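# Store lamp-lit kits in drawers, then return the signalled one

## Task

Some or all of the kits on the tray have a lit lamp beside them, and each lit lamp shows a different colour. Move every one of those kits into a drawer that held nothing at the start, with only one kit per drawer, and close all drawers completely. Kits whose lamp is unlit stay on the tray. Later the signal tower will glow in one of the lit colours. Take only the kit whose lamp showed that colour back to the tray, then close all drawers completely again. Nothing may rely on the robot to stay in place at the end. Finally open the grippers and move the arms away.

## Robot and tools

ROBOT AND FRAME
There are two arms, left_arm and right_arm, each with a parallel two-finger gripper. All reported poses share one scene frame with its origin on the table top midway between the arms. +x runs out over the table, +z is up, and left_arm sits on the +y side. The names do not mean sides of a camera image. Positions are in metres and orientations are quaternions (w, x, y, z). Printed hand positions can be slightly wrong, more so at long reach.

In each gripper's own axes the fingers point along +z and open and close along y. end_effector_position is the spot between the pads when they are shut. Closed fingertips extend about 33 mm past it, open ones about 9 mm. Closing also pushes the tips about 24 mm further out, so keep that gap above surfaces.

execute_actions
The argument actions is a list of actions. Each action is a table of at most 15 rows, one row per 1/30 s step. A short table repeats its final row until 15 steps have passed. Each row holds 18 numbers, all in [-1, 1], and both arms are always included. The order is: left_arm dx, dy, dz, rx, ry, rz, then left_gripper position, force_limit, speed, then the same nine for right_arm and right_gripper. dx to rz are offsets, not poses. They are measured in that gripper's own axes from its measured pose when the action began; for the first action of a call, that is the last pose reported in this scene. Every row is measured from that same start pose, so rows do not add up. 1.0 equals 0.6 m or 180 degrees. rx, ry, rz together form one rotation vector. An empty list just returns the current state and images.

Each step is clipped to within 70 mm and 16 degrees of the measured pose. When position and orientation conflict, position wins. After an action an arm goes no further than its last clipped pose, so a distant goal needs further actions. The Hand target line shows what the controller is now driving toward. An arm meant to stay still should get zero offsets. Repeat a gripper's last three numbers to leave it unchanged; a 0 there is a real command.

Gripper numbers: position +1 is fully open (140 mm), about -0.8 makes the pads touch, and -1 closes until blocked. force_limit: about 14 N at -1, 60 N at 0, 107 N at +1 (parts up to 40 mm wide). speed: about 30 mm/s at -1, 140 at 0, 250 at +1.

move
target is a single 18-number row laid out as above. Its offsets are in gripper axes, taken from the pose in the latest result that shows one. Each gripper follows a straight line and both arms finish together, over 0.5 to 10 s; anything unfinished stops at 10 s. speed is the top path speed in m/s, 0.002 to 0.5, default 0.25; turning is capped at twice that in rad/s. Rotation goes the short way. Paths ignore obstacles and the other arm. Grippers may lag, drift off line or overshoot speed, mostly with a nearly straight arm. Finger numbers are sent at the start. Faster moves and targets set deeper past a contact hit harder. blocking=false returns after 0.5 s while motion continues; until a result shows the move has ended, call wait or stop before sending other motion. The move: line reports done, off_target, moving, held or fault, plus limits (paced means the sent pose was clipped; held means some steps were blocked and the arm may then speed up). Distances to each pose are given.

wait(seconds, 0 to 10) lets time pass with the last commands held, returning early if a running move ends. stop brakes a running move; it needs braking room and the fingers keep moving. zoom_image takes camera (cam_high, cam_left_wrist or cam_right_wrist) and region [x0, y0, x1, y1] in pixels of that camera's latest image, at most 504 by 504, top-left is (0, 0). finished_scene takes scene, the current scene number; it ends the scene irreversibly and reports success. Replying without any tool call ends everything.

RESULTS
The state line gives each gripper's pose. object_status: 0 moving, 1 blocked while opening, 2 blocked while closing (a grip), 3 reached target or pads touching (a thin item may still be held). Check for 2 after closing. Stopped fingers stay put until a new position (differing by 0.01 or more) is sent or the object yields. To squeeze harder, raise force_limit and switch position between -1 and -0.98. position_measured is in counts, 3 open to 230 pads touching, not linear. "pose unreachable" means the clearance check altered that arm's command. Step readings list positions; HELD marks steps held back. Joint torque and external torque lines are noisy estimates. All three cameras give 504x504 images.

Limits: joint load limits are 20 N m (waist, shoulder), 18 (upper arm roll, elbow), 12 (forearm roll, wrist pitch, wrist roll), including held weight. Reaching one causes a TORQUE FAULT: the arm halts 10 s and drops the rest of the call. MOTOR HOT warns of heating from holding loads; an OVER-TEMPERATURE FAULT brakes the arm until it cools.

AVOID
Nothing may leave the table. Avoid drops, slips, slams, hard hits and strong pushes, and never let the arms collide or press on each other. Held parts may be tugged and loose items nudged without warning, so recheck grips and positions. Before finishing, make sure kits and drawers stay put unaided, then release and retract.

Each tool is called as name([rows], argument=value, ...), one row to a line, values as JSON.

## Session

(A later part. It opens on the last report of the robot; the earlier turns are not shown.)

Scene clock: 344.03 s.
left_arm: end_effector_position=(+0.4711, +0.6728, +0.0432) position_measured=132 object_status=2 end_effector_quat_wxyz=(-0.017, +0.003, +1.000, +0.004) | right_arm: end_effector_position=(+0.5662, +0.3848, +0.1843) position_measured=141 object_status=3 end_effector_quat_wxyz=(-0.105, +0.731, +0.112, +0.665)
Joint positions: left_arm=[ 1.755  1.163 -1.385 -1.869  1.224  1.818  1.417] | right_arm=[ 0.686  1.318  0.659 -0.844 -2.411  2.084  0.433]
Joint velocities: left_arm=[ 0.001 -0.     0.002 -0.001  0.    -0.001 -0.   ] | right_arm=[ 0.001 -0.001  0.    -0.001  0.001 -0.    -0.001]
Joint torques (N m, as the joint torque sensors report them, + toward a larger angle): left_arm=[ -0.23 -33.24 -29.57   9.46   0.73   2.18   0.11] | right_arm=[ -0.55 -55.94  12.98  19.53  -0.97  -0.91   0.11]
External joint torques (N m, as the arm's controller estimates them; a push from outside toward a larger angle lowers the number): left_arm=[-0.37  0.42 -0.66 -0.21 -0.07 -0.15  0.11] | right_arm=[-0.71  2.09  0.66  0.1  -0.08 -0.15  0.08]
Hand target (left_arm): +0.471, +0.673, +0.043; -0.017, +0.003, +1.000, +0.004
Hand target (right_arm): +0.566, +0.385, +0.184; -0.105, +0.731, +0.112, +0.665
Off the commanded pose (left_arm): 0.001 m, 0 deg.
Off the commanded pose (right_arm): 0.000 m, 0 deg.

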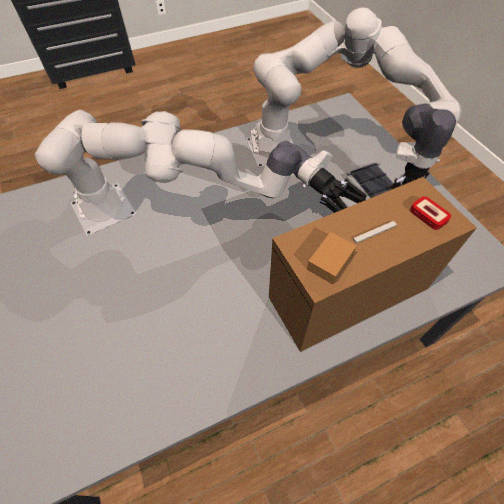

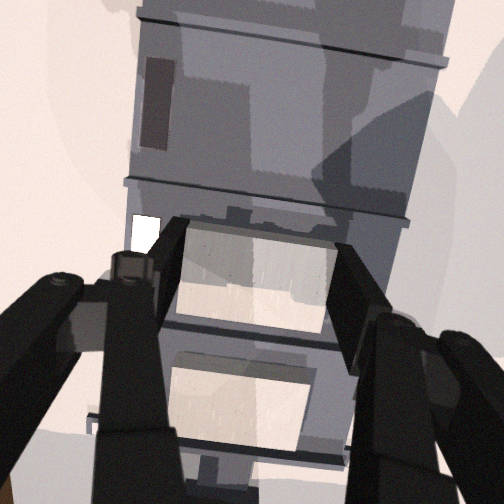

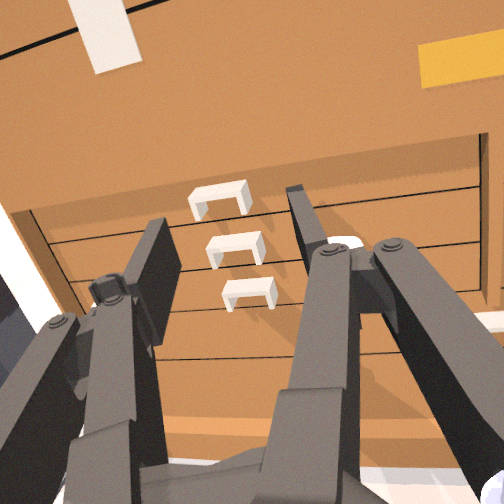

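move(target=[0,0,-0.2,0,0,0,-1,0,-0.5,0.002,0.002,0.02,0,0,0,-0.1,0.3,0], speed=0.15)

move(target=[0,0,0,0,0,0,-1,0,-0.5,0,0,0,0,0,0,-1,0.3,-0.5])

Scene clock: 347.17 s.
left_arm: end_effector_position=(+0.4760, +0.6721, +0.1626) position_measured=132 object_status=2 end_effector_quat_wxyz=(-0.016, +0.001, +1.000, +0.005) | right_arm: end_effector_position=(+0.5770, +0.3880, +0.1844) position_measured=141 object_status=3 end_effector_quat_wxyz=(-0.108, +0.730, +0.110, +0.666)
Joint positions: left_arm=[ 1.777  1.054 -1.559 -1.784  1.073  1.652  1.465] | right_arm=[ 0.711  1.377  0.66  -0.724 -2.41   2.132  0.402]
Joint velocities: left_arm=[ 0.001 -0.001  0.     0.001  0.    -0.013  0.009] | right_arm=[ 0.001  0.001 -0.001  0.004  0.001  0.003 -0.012]
Joint torques (N m, as the joint torque sensors report them, + toward a larger angle): left_arm=[  1.84 -30.72 -30.18  14.5   -0.3    1.92   0.27] | right_arm=[ -0.79 -55.42  12.27  22.63  -0.02  -0.38  -0.22]
External joint torques (N m, as the arm's controller estimates them; a push from outside toward a larger angle lowers the number): left_arm=[ 1.78  1.   -2.32  2.43 -1.14 -0.42  0.27] | right_arm=[-0.79  3.34  1.25  3.09  0.73  0.32 -0.25]
Hand target (left_arm): +0.475, +0.673, +0.164; -0.017, +0.003, +1.000, +0.003
Hand target (right_arm): +0.578, +0.388, +0.184; -0.106, +0.731, +0.112, +0.665
Off the commanded pose (left_arm): 0.001 m, 0 deg.
Off the commanded pose (right_arm): 0.001 m, 0 deg.
move: done

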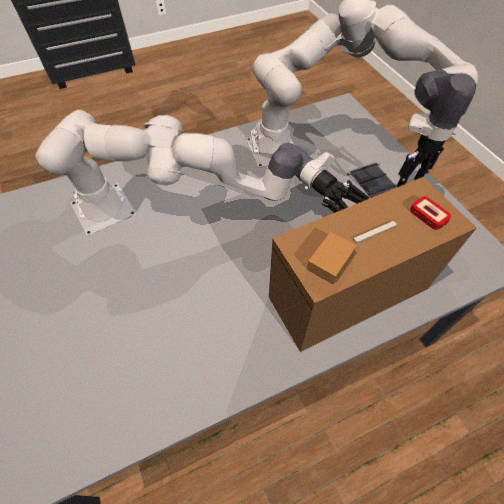

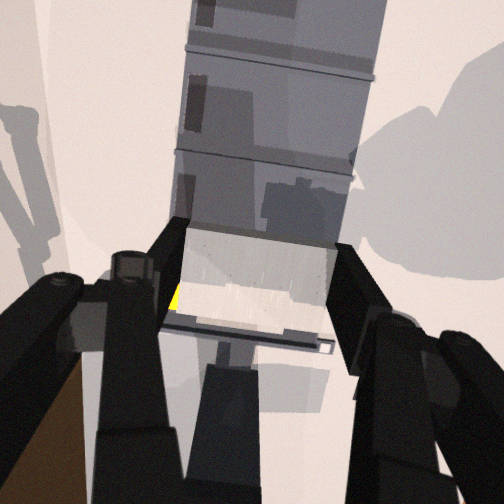

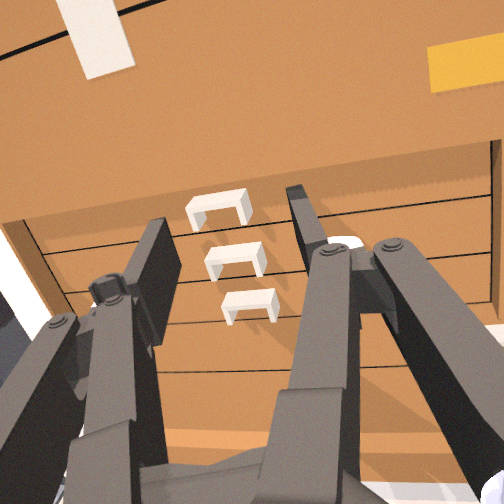

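Scene clock: 348.03 s.
left_arm: end_effector_position=(+0.4760, +0.6721, +0.1626) position_measured=132 object_status=2 end_effector_quat_wxyz=(-0.016, +0.001, +1.000, +0.005) | right_arm: end_effector_position=(+0.5800, +0.3817, +0.1828) position_measured=232 object_status=3 end_effector_quat_wxyz=(-0.099, +0.730, +0.103, +0.668)
Joint positions: left_arm=[ 1.777  1.054 -1.559 -1.784  1.073  1.652  1.465] | right_arm=[ 0.71   1.377  0.66  -0.731 -2.406  2.107  0.402]
Joint velocities: left_arm=[-0.     0.001 -0.001 -0.    -0.001 -0.    -0.   ] | right_arm=[-0.002 -0.002  0.    -0.005  0.003  0.     0.002]
Joint torques (N m, as the joint torque sensors report them, + toward a larger angle): left_arm=[  0.24 -30.46 -28.79  11.96   0.79   2.26   0.16] | right_arm=[ -1.81 -59.29  12.6   19.37  -2.28   2.55   0.22]
External joint torques (N m, as the arm's controller estimates them; a push from outside toward a larger angle lowers the number): left_arm=[ 0.28  1.31 -0.89 -0.07 -0.04 -0.09  0.16] | right_arm=[-1.63 -0.73  1.66 -0.16 -1.45  3.29  0.2 ]
Hand target (left_arm): +0.476, +0.672, +0.163; -0.016, +0.001, +1.000, +0.005
Hand target (right_arm): +0.577, +0.388, +0.184; -0.108, +0.730, +0.110, +0.666
Off the commanded pose (left_arm): 0.000 m, 0 deg.
Off the commanded pose (right_arm): 0.007 m, 1 deg.
move: off_target (right_arm)

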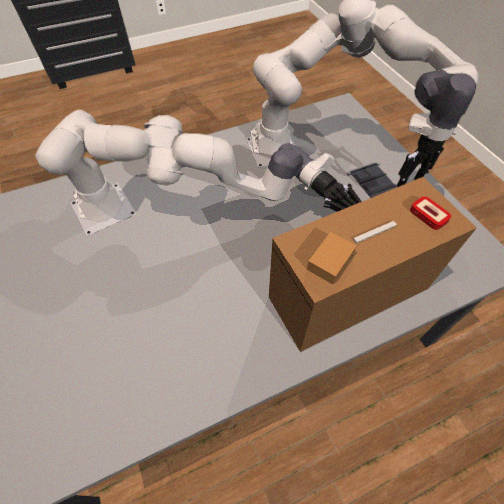

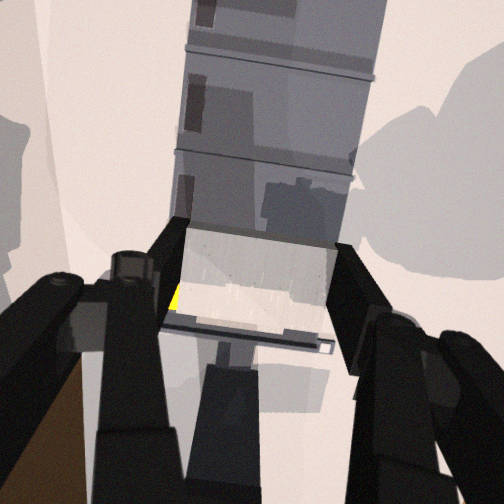

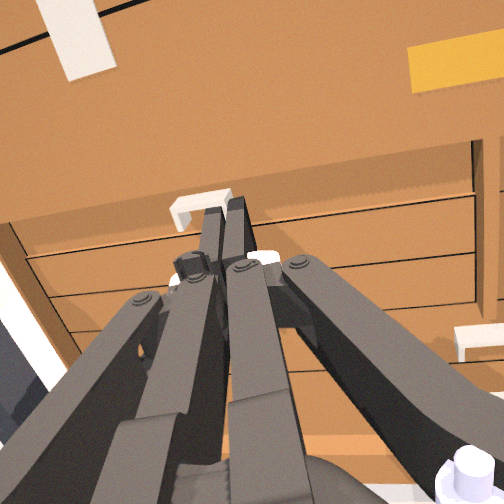

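move(target=[0,0,0,0,0,0,-1,0,-0.5,0,0,-0.035,0,0,0,-1,0.3,-0.5], speed=0.05)

move(target=[0,0,0,0,0,0,-1,0,-0.5,0.012,-0.014,0,-0.06,0,0,-0.1,0.3,0], speed=0.1)

Scene clock: 351.27 s.
left_arm: end_effector_position=(+0.4760, +0.6721, +0.1626) position_measured=132 object_status=2 end_effector_quat_wxyz=(-0.016, +0.001, +1.000, +0.005) | right_arm: end_effector_position=(+0.5562, +0.3792, +0.1834) position_measured=232 object_status=3 end_effector_quat_wxyz=(-0.098, +0.730, +0.112, +0.667)
Joint positions: left_arm=[ 1.777  1.054 -1.559 -1.784  1.073  1.652  1.465] | right_arm=[ 0.673  1.277  0.658 -0.932 -2.406  2.033  0.453]
Joint velocities: left_arm=[ 0.001 -0.001  0.001  0.001 -0.    -0.     0.   ] | right_arm=[-0.001 -0.007  0.    -0.012 -0.001 -0.008  0.029]
Joint torques (N m, as the joint torque sensors report them, + toward a larger angle): left_arm=[  0.55 -31.37 -28.83  11.87   0.76   2.35   0.01] | right_arm=[ -2.57 -56.17  13.54  18.36  -1.17  -2.13   0.58]
External joint torques (N m, as the arm's controller estimates them; a push from outside toward a larger angle lowers the number): left_arm=[ 0.44  0.37 -1.01 -0.24 -0.08  0.01  0.01] | right_arm=[-2.46  1.19  0.61 -1.13 -0.13 -1.25  0.55]
Hand target (left_arm): +0.476, +0.672, +0.163; -0.016, +0.001, +1.000, +0.005
Hand target (right_arm): +0.560, +0.375, +0.185; -0.099, +0.730, +0.103, +0.668
Off the commanded pose (left_arm): 0.000 m, 0 deg.
Off the commanded pose (right_arm): 0.005 m, 1 deg.
move: off_target (right_arm)

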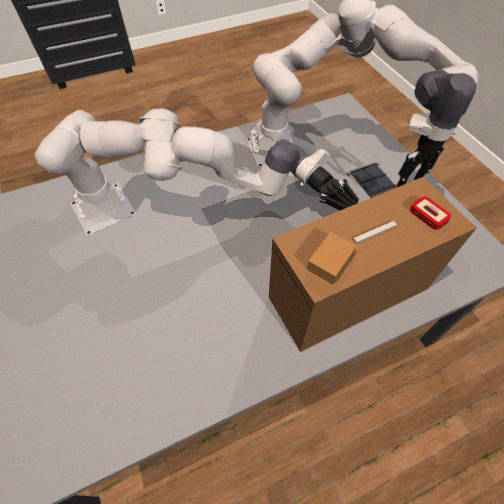

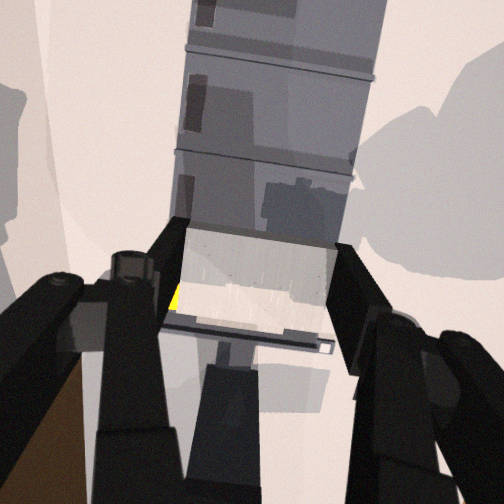

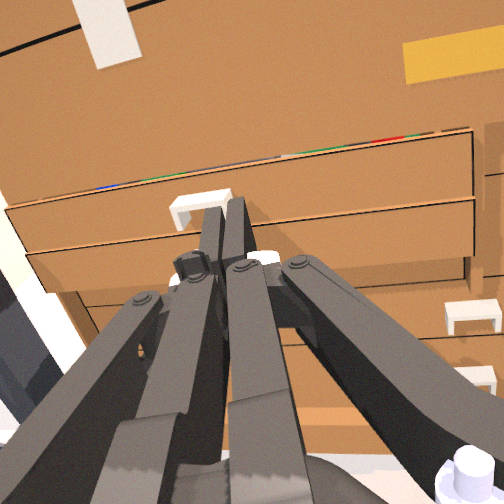

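Scene clock: 352.67 s.
left_arm: end_effector_position=(+0.4760, +0.6721, +0.1626) position_measured=132 object_status=2 end_effector_quat_wxyz=(-0.016, +0.001, +1.000, +0.005) | right_arm: end_effector_position=(+0.5512, +0.3885, +0.1902) position_measured=141 object_status=3 end_effector_quat_wxyz=(-0.072, +0.738, +0.076, +0.666)
Joint positions: left_arm=[ 1.777  1.054 -1.559 -1.784  1.073  1.652  1.465] | right_arm=[ 0.828  1.482  0.74  -0.518 -2.377  2.028  0.279]
Joint velocities: left_arm=[-0.    -0.     0.001  0.001 -0.     0.001  0.002] | right_arm=[-0.011  0.013  0.056  0.    -0.054 -0.    -0.038]
Joint torques (N m, as the joint torque sensors report them, + toward a larger angle): left_arm=[  0.58 -30.91 -29.19  12.25   0.75   2.3    0.08] | right_arm=[ -1.29 -57.53  10.99  19.83  -1.99  -0.6   -0.22]
External joint torques (N m, as the arm's controller estimates them; a push from outside toward a larger angle lowers the number): left_arm=[ 0.49  0.86 -1.31  0.15 -0.08 -0.04  0.08] | right_arm=[-1.6   2.1   2.09  1.45 -0.95 -0.21 -0.24]
Hand target (left_arm): +0.476, +0.672, +0.163; -0.016, +0.001, +1.000, +0.005
Hand target (right_arm): +0.553, +0.387, +0.191; -0.065, +0.737, +0.082, +0.668
Off the commanded pose (left_arm): 0.000 m, 0 deg.
Off the commanded pose (right_arm): 0.003 m, 6 deg.
elbow stopped short (right arm): the move would have taken joint 4 (elbow) straighter than the controller allows; a more bent joint 4 avoids this.
move: off_target (right_arm)

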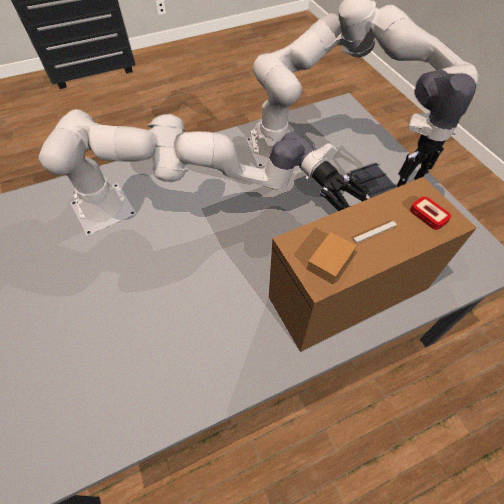

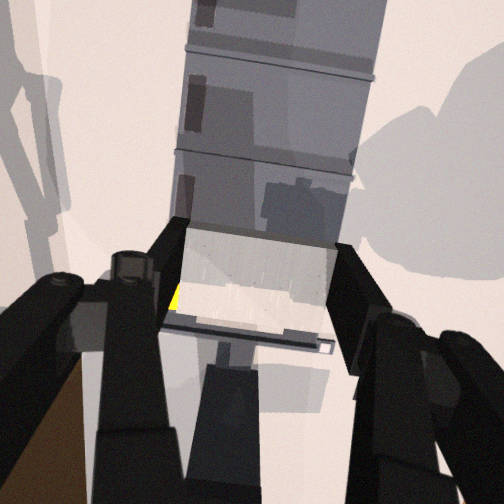

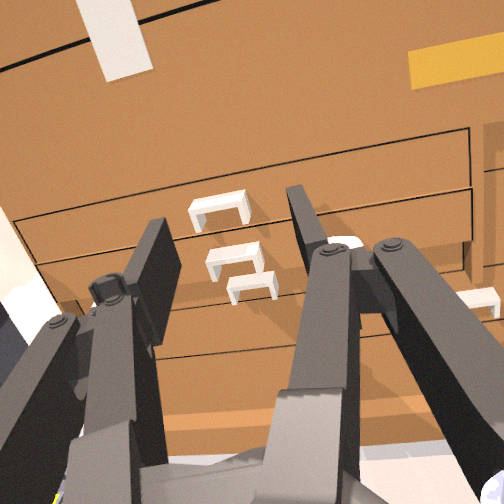

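move(target=[0,0,0,0,0,0,-1,0,-0.5,0.005,0,-0.05,0.045,0,0,-0.1,0.3,0], speed=0.1)

move(target=[0,0,0,0,0,0,-1,0,-0.5,0.008,0,0,0,0,0,-1,0.3,0], speed=0.1)

Scene clock: 358.10 s.
left_arm: end_effector_position=(+0.4760, +0.6721, +0.1626) position_measured=132 object_status=2 end_effector_quat_wxyz=(-0.016, +0.001, +1.000, +0.005) | right_arm: end_effector_position=(+0.5229, +0.3798, +0.1959) position_measured=141 object_status=3 end_effector_quat_wxyz=(-0.117, +0.731, +0.126, +0.660)
Joint positions: left_arm=[ 1.777  1.054 -1.559 -1.784  1.073  1.652  1.465] | right_arm=[ 0.597  1.176  0.732 -1.151 -2.45   1.977  0.494]
Joint velocities: left_arm=[-0.    -0.001  0.001 -0.    -0.     0.001  0.001] | right_arm=[-0.002  0.001  0.    -0.001 -0.005  0.001  0.032]
Joint torques (N m, as the joint torque sensors report them, + toward a larger angle): left_arm=[  0.02 -30.97 -29.55  11.67   0.72   2.17   0.1 ] | right_arm=[ -1.57 -53.2   18.28  17.21  -2.18  -0.67   0.57]
External joint torques (N m, as the arm's controller estimates them; a push from outside toward a larger angle lowers the number): left_arm=[ 0.05  0.8  -1.66 -0.39 -0.11 -0.17  0.1 ] | right_arm=[-1.52  1.02  2.37 -1.03 -1.04  0.22  0.55]
Hand target (left_arm): +0.476, +0.672, +0.163; -0.016, +0.001, +1.000, +0.005
Hand target (right_arm): +0.522, +0.381, +0.196; -0.124, +0.732, +0.122, +0.659
Off the commanded pose (left_arm): 0.000 m, 0 deg.
Off the commanded pose (right_arm): 0.003 m, 1 deg.
move: done

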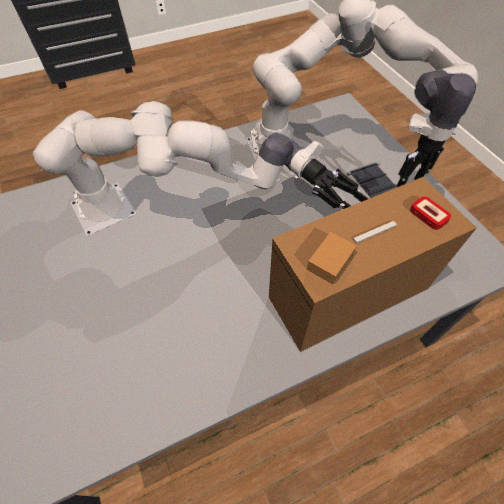

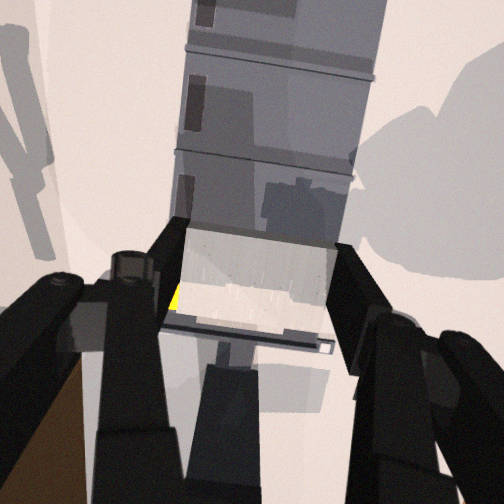

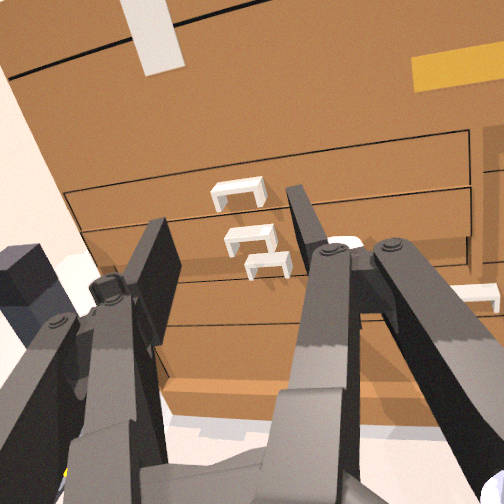

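Scene clock: 358.80 s.
left_arm: end_effector_position=(+0.4760, +0.6721, +0.1626) position_measured=132 object_status=2 end_effector_quat_wxyz=(-0.016, +0.001, +1.000, +0.005) | right_arm: end_effector_position=(+0.5235, +0.3802, +0.2012) position_measured=234 object_status=3 end_effector_quat_wxyz=(-0.118, +0.730, +0.125, +0.662)
Joint positions: left_arm=[ 1.777  1.054 -1.559 -1.784  1.073  1.652  1.465] | right_arm=[ 0.597  1.17   0.732 -1.151 -2.449  1.977  0.494]
Joint velocities: left_arm=[-0.001 -0.001 -0.001 -0.     0.001  0.    -0.001] | right_arm=[-0.001  0.     0.001  0.     0.004  0.001 -0.001]
Joint torques (N m, as the joint torque sensors report them, + toward a larger angle): left_arm=[  0.86 -30.51 -28.77  12.78   0.64   2.34   0.04] | right_arm=[ -1.61 -53.76  17.54  17.36  -0.33  -0.72  -0.11]
External joint torques (N m, as the arm's controller estimates them; a push from outside toward a larger angle lowers the number): left_arm=[ 1.04  1.34 -0.76  0.79 -0.18 -0.02  0.04] | right_arm=[-1.43  0.67  1.67 -1.09  0.84  0.2  -0.14]
Hand target (left_arm): +0.476, +0.672, +0.163; -0.016, +0.001, +1.000, +0.005
Hand target (right_arm): +0.523, +0.380, +0.201; -0.117, +0.731, +0.126, +0.660
Off the commanded pose (left_arm): 0.000 m, 0 deg.
Off the commanded pose (right_arm): 0.001 m, 0 deg.
move: done

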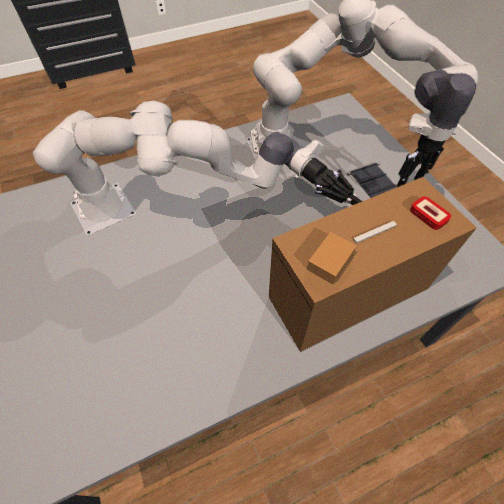

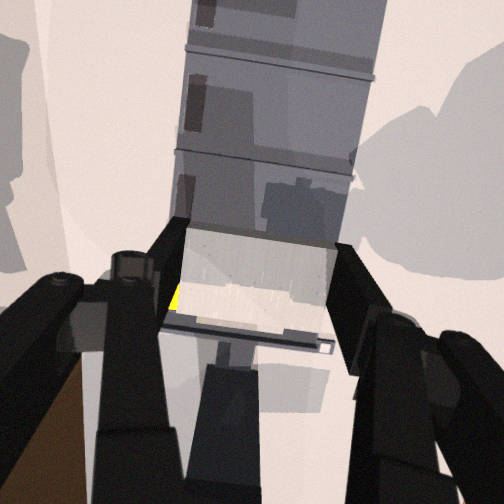

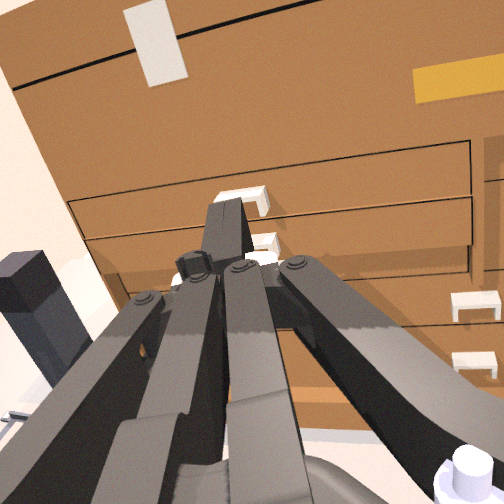

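move(target=[0,0,0,0,0,0,-1,0,-0.5,0,0.055,0.03,0,0,0,-1,0.3,0], speed=0.1)

move(target=[0,0,0,0,0,0,-1,0,-0.5,0.003,0.015,0.045,0,0,0,-1,0.3,0], speed=0.04)

Scene clock: 361.77 s.
left_arm: end_effector_position=(+0.4760, +0.6721, +0.1626) position_measured=132 object_status=2 end_effector_quat_wxyz=(-0.016, +0.001, +1.000, +0.005) | right_arm: end_effector_position=(+0.5532, +0.3536, +0.1987) position_measured=234 object_status=3 end_effector_quat_wxyz=(-0.113, +0.730, +0.126, +0.662)
Joint positions: left_arm=[ 1.777  1.054 -1.559 -1.784  1.073  1.652  1.465] | right_arm=[ 0.523  1.135  0.728 -1.221 -2.47   1.999  0.518]
Joint velocities: left_arm=[-0.001  0.001  0.     0.001 -0.001  0.    -0.001] | right_arm=[ 0.001  0.001  0.    -0.007 -0.01   0.009  0.017]
Joint torques (N m, as the joint torque sensors report them, + toward a larger angle): left_arm=[  0.55 -30.65 -28.72  12.68   0.69   2.33   0.09] | right_arm=[ -1.03 -52.2   18.16  16.66  -2.18  -0.83   0.53]
External joint torques (N m, as the arm's controller estimates them; a push from outside toward a larger angle lowers the number): left_arm=[ 0.57  1.02 -0.9   0.66 -0.13  0.    0.09] | right_arm=[-0.99  1.4   1.8  -1.83 -1.07  0.16  0.51]
Hand target (left_arm): +0.476, +0.672, +0.163; -0.016, +0.001, +1.000, +0.005
Hand target (right_arm): +0.551, +0.355, +0.199; -0.118, +0.730, +0.124, +0.661
Off the commanded pose (left_arm): 0.000 m, 0 deg.
Off the commanded pose (right_arm): 0.002 m, 1 deg.
move: done

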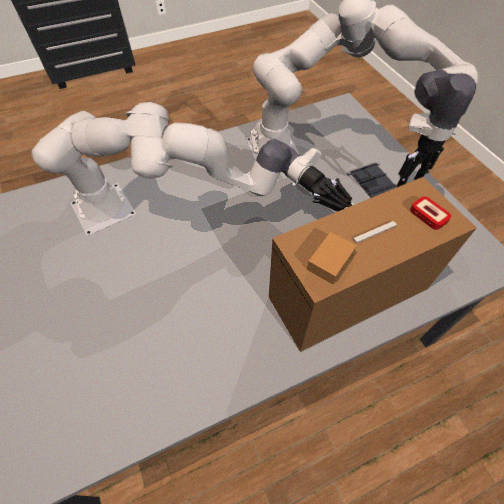

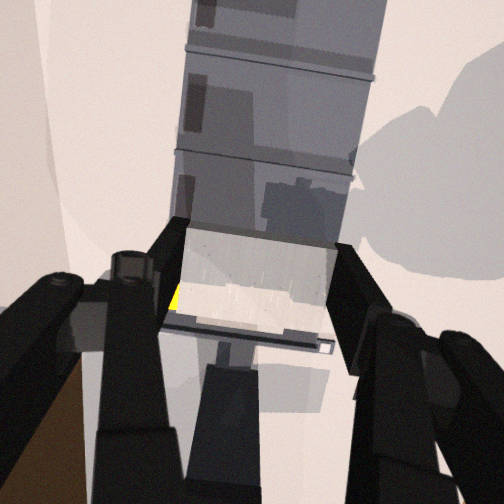

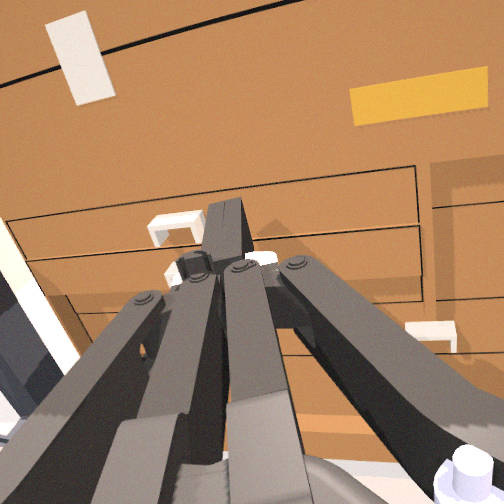

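Scene clock: 362.87 s.
left_arm: end_effector_position=(+0.4760, +0.6721, +0.1626) position_measured=132 object_status=2 end_effector_quat_wxyz=(-0.016, +0.001, +1.000, +0.005) | right_arm: end_effector_position=(+0.5766, +0.3574, +0.1968) position_measured=234 object_status=3 end_effector_quat_wxyz=(-0.118, +0.732, +0.124, +0.659)
Joint positions: left_arm=[ 1.777  1.054 -1.559 -1.784  1.073  1.652  1.465] | right_arm=[ 0.53   1.184  0.718 -1.117 -2.478  2.068  0.501]
Joint velocities: left_arm=[ 0.001  0.    -0.001 -0.    -0.    -0.    -0.001] | right_arm=[ 0.002  0.001 -0.007  0.009  0.001  0.015 -0.01 ]
Joint torques (N m, as the joint torque sensors report them, + toward a larger angle): left_arm=[  0.   -30.31 -29.66  12.17   0.68   2.31   0.11] | right_arm=[ -1.75 -52.22  14.77  21.08  -1.38  -1.23  -0.19]
External joint torques (N m, as the arm's controller estimates them; a push from outside toward a larger angle lowers the number): left_arm=[-0.03  1.43 -1.79  0.13 -0.14 -0.02  0.11] | right_arm=[-2.07  2.73 -1.09  2.58 -0.46 -0.36 -0.22]
Hand target (left_arm): +0.476, +0.672, +0.163; -0.016, +0.001, +1.000, +0.005
Hand target (right_arm): +0.582, +0.355, +0.198; -0.113, +0.730, +0.126, +0.662
Off the commanded pose (left_arm): 0.000 m, 0 deg.
Off the commanded pose (right_arm): 0.006 m, 1 deg.
move: off_target (right_arm)

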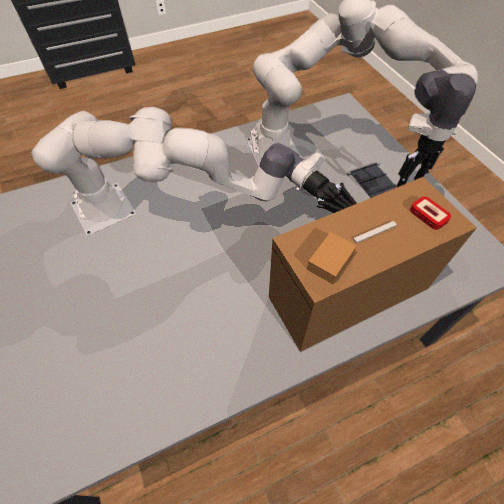

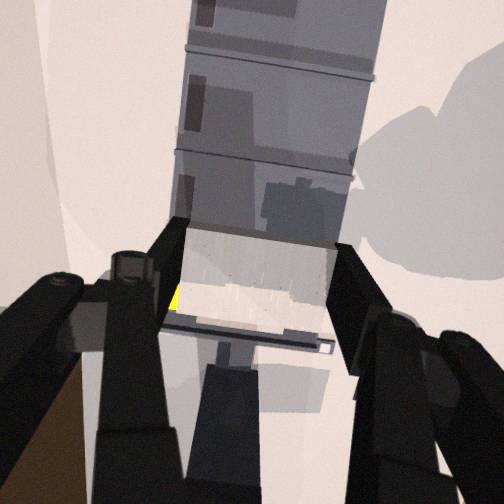

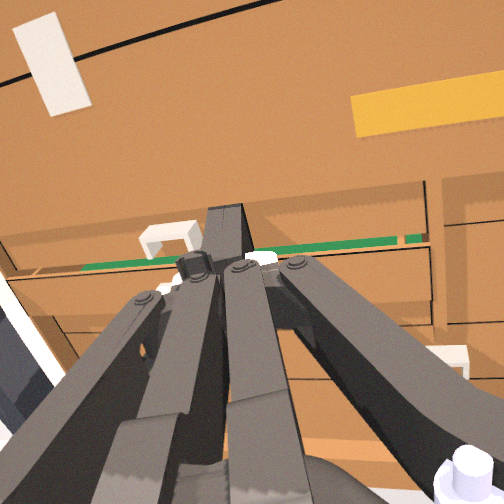

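move(target=[0,0,0,0,0,0,-1,0,-0.5,0,0,-0.07,0,0,0,-1,0.3,0], speed=0.1)

move(target=[0,0,0,0,0,0,-1,0,-0.5,-0.044,-0.055,0.02,0,0,0,-0.1,0.3,0], speed=0.1)

Scene clock: 367.47 s.
left_arm: end_effector_position=(+0.4760, +0.6721, +0.1626) position_measured=132 object_status=2 end_effector_quat_wxyz=(-0.016, +0.001, +1.000, +0.005) | right_arm: end_effector_position=(+0.5374, +0.3433, +0.2006) position_measured=234 object_status=3 end_effector_quat_wxyz=(-0.114, +0.731, +0.130, +0.660)
Joint positions: left_arm=[ 1.777  1.054 -1.559 -1.784  1.073  1.652  1.465] | right_arm=[ 0.498  1.071  0.731 -1.338 -2.46   1.966  0.555]
Joint velocities: left_arm=[-0.    -0.001 -0.001 -0.     0.001 -0.    -0.   ] | right_arm=[-0.     0.001  0.007 -0.002 -0.    -0.009  0.014]
Joint torques (N m, as the joint torque sensors report them, + toward a larger angle): left_arm=[  0.4  -31.28 -28.57  12.09   0.7    2.3    0.17] | right_arm=[ -1.63 -50.77  19.58  17.56  -0.79  -1.51   0.5 ]
External joint torques (N m, as the arm's controller estimates them; a push from outside toward a larger angle lowers the number): left_arm=[ 0.42  0.45 -0.69  0.06 -0.13 -0.04  0.16] | right_arm=[-2.13  0.8   2.7  -0.56  0.37 -0.52  0.47]
Hand target (left_arm): +0.476, +0.672, +0.163; -0.016, +0.001, +1.000, +0.005
Hand target (right_arm): +0.537, +0.342, +0.201; -0.118, +0.732, +0.124, +0.659
Off the commanded pose (left_arm): 0.000 m, 0 deg.
Off the commanded pose (right_arm): 0.001 m, 1 deg.
move: done

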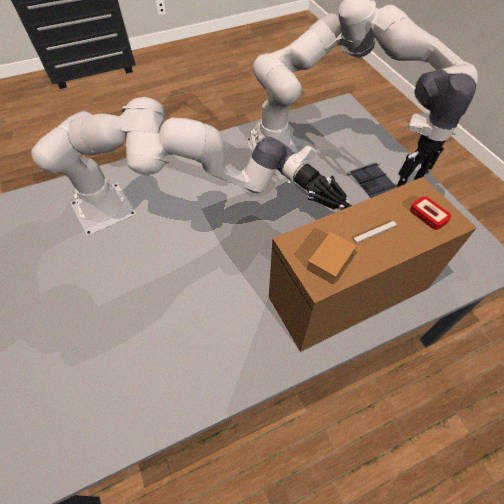

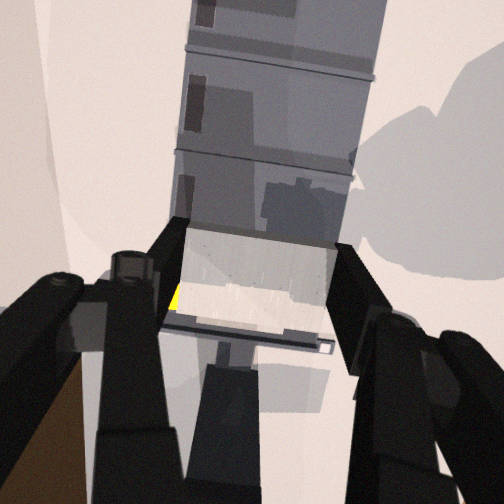

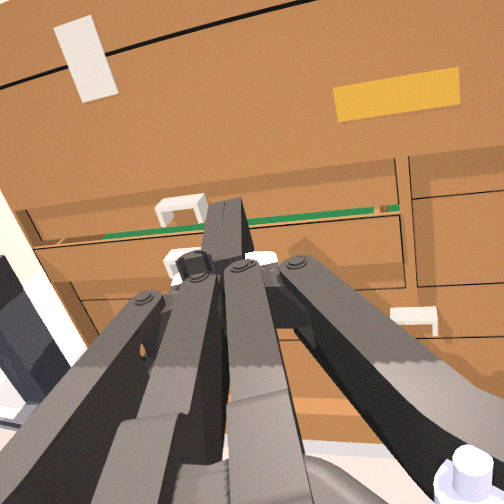

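Scene clock: 368.47 s.
left_arm: end_effector_position=(+0.4760, +0.6721, +0.1626) position_measured=132 object_status=2 end_effector_quat_wxyz=(-0.016, +0.001, +1.000, +0.005) | right_arm: end_effector_position=(+0.5355, +0.3770, +0.1737) position_measured=141 object_status=3 end_effector_quat_wxyz=(-0.118, +0.732, +0.124, +0.660)
Joint positions: left_arm=[ 1.777  1.054 -1.559 -1.784  1.073  1.652  1.465] | right_arm=[ 0.601  1.226  0.718 -1.101 -2.477  1.999  0.513]
Joint velocities: left_arm=[-0.     0.001 -0.     0.001  0.     0.     0.001] | right_arm=[ 0.003 -0.    -0.002  0.003 -0.     0.006 -0.019]
Joint torques (N m, as the joint torque sensors report them, + toward a larger angle): left_arm=[  0.54 -30.77 -29.02  12.18   0.86   2.26   0.01] | right_arm=[  1.27 -52.54  14.83  20.55  -1.43  -0.68  -0.3 ]
External joint torques (N m, as the arm's controller estimates them; a push from outside toward a larger angle lowers the number): left_arm=[ 0.43  0.85 -1.27  0.08  0.03 -0.08  0.01] | right_arm=[ 0.96  2.85 -1.02  2.36 -0.33  0.22 -0.33]
Hand target (left_arm): +0.476, +0.672, +0.163; -0.016, +0.001, +1.000, +0.005
Hand target (right_arm): +0.535, +0.378, +0.173; -0.114, +0.730, +0.130, +0.661
Off the commanded pose (left_arm): 0.000 m, 0 deg.
Off the commanded pose (right_arm): 0.001 m, 1 deg.
move: done

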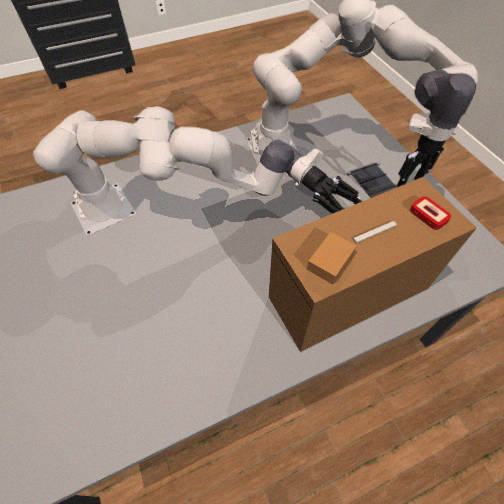

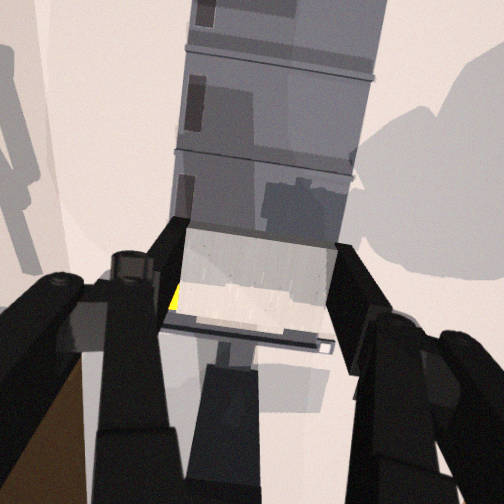

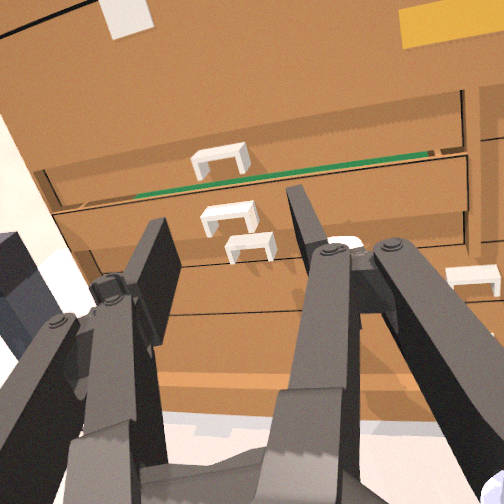

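move(target=[0,0,0,0,0,0,-1,0,-0.5,0.006,0,0.04,0,0,0,-0.1,0.3,0], speed=0.06)

Scene clock: 370.53 s.
left_arm: end_effector_position=(+0.4760, +0.6721, +0.1626) position_measured=132 object_status=2 end_effector_quat_wxyz=(-0.016, +0.001, +1.000, +0.005) | right_arm: end_effector_position=(+0.5589, +0.3847, +0.1758) position_measured=141 object_status=3 end_effector_quat_wxyz=(-0.122, +0.733, +0.118, +0.659)
Joint positions: left_arm=[ 1.777  1.054 -1.559 -1.784  1.073  1.652  1.465] | right_arm=[ 0.629  1.301  0.718 -0.938 -2.479  2.073  0.473]
Joint velocities: left_arm=[ 0.    -0.     0.     0.001 -0.    -0.    -0.   ] | right_arm=[ 0.002  0.001 -0.004  0.008 -0.001  0.011 -0.019]
Joint torques (N m, as the joint torque sensors report them, + toward a larger angle): left_arm=[  1.05 -30.92 -29.15  11.7    0.7    2.22   0.1 ] | right_arm=[  1.25 -54.05  13.56  20.55  -1.28  -0.56  -0.22]
External joint torques (N m, as the arm's controller estimates them; a push from outside toward a larger angle lowers the number): left_arm=[ 0.92  0.76 -1.37 -0.38 -0.13 -0.11  0.1 ] | right_arm=[ 1.53  2.88 -0.66  2.07 -0.36  0.27 -0.25]
Hand target (left_arm): +0.476, +0.672, +0.163; -0.016, +0.001, +1.000, +0.005
Hand target (right_arm): +0.558, +0.386, +0.175; -0.118, +0.732, +0.124, +0.660
Off the commanded pose (left_arm): 0.000 m, 0 deg.
Off the commanded pose (right_arm): 0.001 m, 1 deg.
move: done

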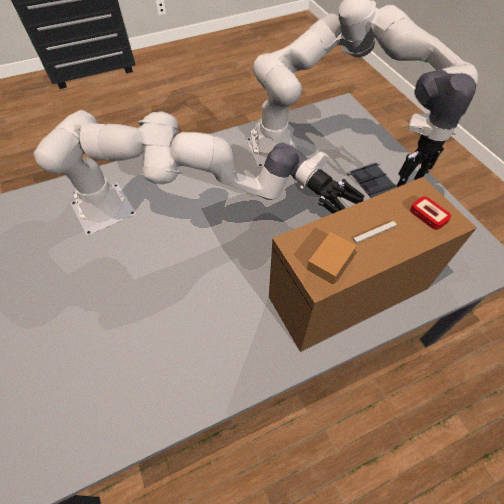

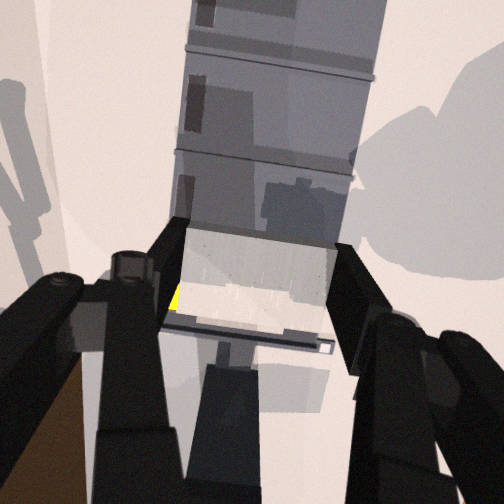

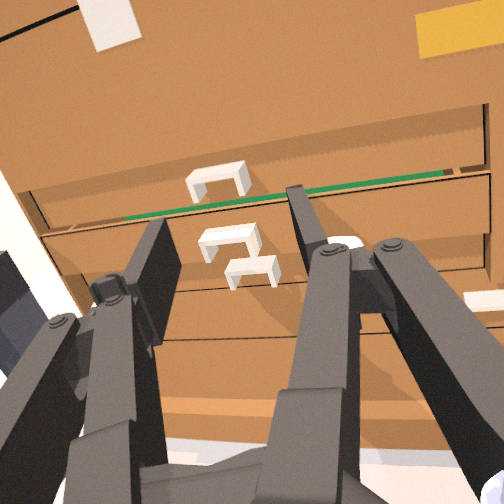

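move(target=[0,0,0,0,0,0,-1,0,-0.5,-0.012,-0.003,0.02,0,0,0,-0.1,0.3,0], speed=0.05)

move(target=[0,0,0,0,0,0,-1,0,-0.5,0,0,0,0,0,0,-1,0.3,-0.5])

Scene clock: 372.73 s.
left_arm: end_effector_position=(+0.4760, +0.6721, +0.1626) position_measured=132 object_status=2 end_effector_quat_wxyz=(-0.016, +0.001, +1.000, +0.005) | right_arm: end_effector_position=(+0.5693, +0.3898, +0.1684) position_measured=141 object_status=3 end_effector_quat_wxyz=(-0.125, +0.734, +0.112, +0.658)
Joint positions: left_arm=[ 1.777  1.054 -1.559 -1.784  1.073  1.652  1.465] | right_arm=[ 0.665  1.375  0.718 -0.8   -2.483  2.121  0.451]
Joint velocities: left_arm=[ 0.001  0.     0.     0.    -0.     0.    -0.002] | right_arm=[ 0.005  0.009  0.001  0.018  0.001  0.019 -0.018]
Joint torques (N m, as the joint torque sensors report them, + toward a larger angle): left_arm=[  0.48 -31.19 -28.79  11.72   0.71   2.22   0.12] | right_arm=[  0.25 -54.69  12.71  21.18  -1.08  -0.49  -0.13]
External joint torques (N m, as the arm's controller estimates them; a push from outside toward a larger angle lowers the number): left_arm=[ 0.42  0.59 -0.87 -0.37 -0.12 -0.13  0.11] | right_arm=[-0.01  3.42 -0.31  2.86 -0.31  0.21 -0.16]
Hand target (left_arm): +0.476, +0.672, +0.163; -0.016, +0.001, +1.000, +0.005
Hand target (right_arm): +0.569, +0.391, +0.167; -0.122, +0.733, +0.118, +0.659
Off the commanded pose (left_arm): 0.000 m, 0 deg.
Off the commanded pose (right_arm): 0.001 m, 1 deg.
move: done

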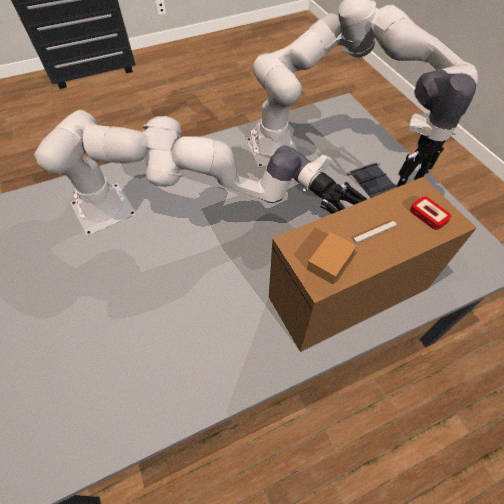

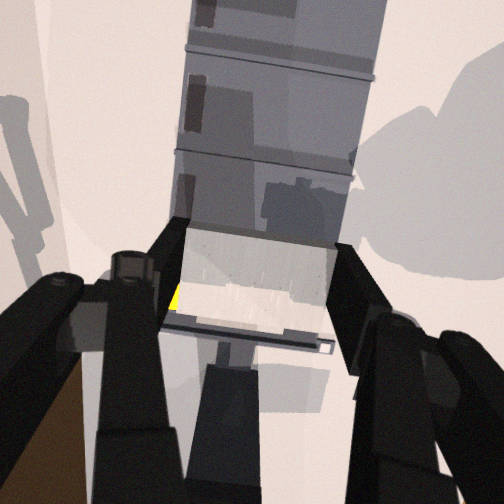

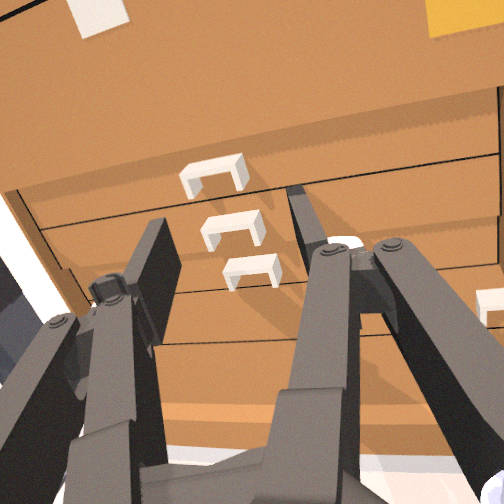

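Scene clock: 373.63 s.
left_arm: end_effector_position=(+0.4760, +0.6721, +0.1626) position_measured=132 object_status=2 end_effector_quat_wxyz=(-0.016, +0.001, +1.000, +0.005) | right_arm: end_effector_position=(+0.5752, +0.3803, +0.1680) position_measured=233 object_status=3 end_effector_quat_wxyz=(-0.113, +0.733, +0.103, +0.663)
Joint positions: left_arm=[ 1.777  1.054 -1.559 -1.784  1.073  1.652  1.465] | right_arm=[ 0.66   1.373  0.718 -0.812 -2.481  2.087  0.451]
Joint velocities: left_arm=[-0.     0.001  0.    -0.    -0.001 -0.001  0.001] | right_arm=[-0.002 -0.004 -0.    -0.009 -0.    -0.005  0.001]
Joint torques (N m, as the joint torque sensors report them, + toward a larger angle): left_arm=[  1.3  -30.46 -29.14  12.63   0.65   2.29   0.11] | right_arm=[  0.33 -58.14  15.66  17.84  -2.38   3.7    0.3 ]
External joint torques (N m, as the arm's controller estimates them; a push from outside toward a larger angle lowers the number): left_arm=[ 1.37  1.21 -1.35  0.66 -0.17 -0.04  0.11] | right_arm=[ 0.62 -0.42  2.84 -0.56 -1.49  4.52  0.27]
Hand target (left_arm): +0.476, +0.672, +0.163; -0.016, +0.001, +1.000, +0.005
Hand target (right_arm): +0.569, +0.389, +0.169; -0.125, +0.734, +0.112, +0.658
Off the commanded pose (left_arm): 0.000 m, 0 deg.
Off the commanded pose (right_arm): 0.011 m, 2 deg.
move: off_target (right_arm)

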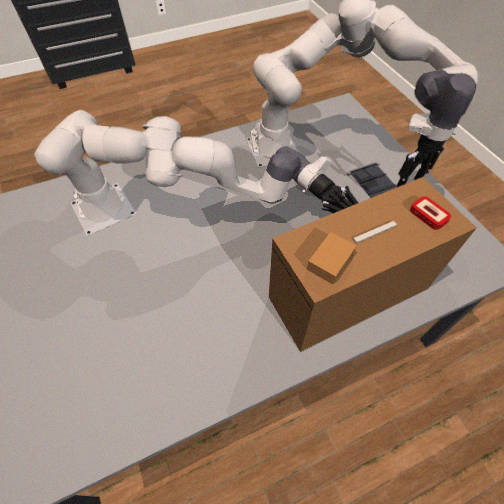

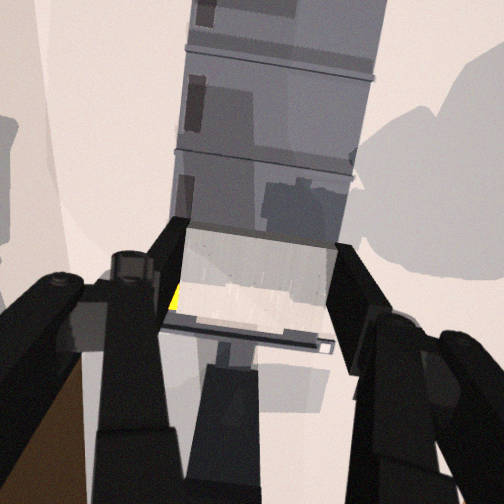

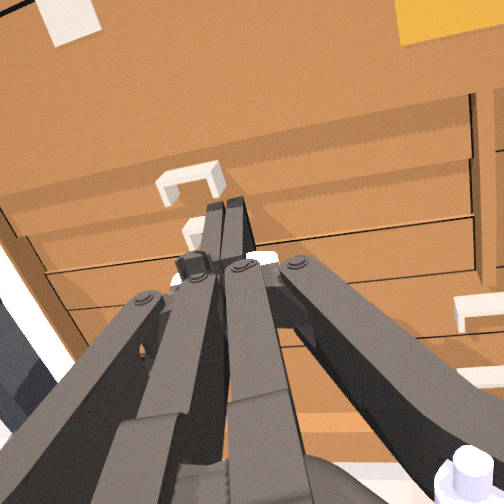

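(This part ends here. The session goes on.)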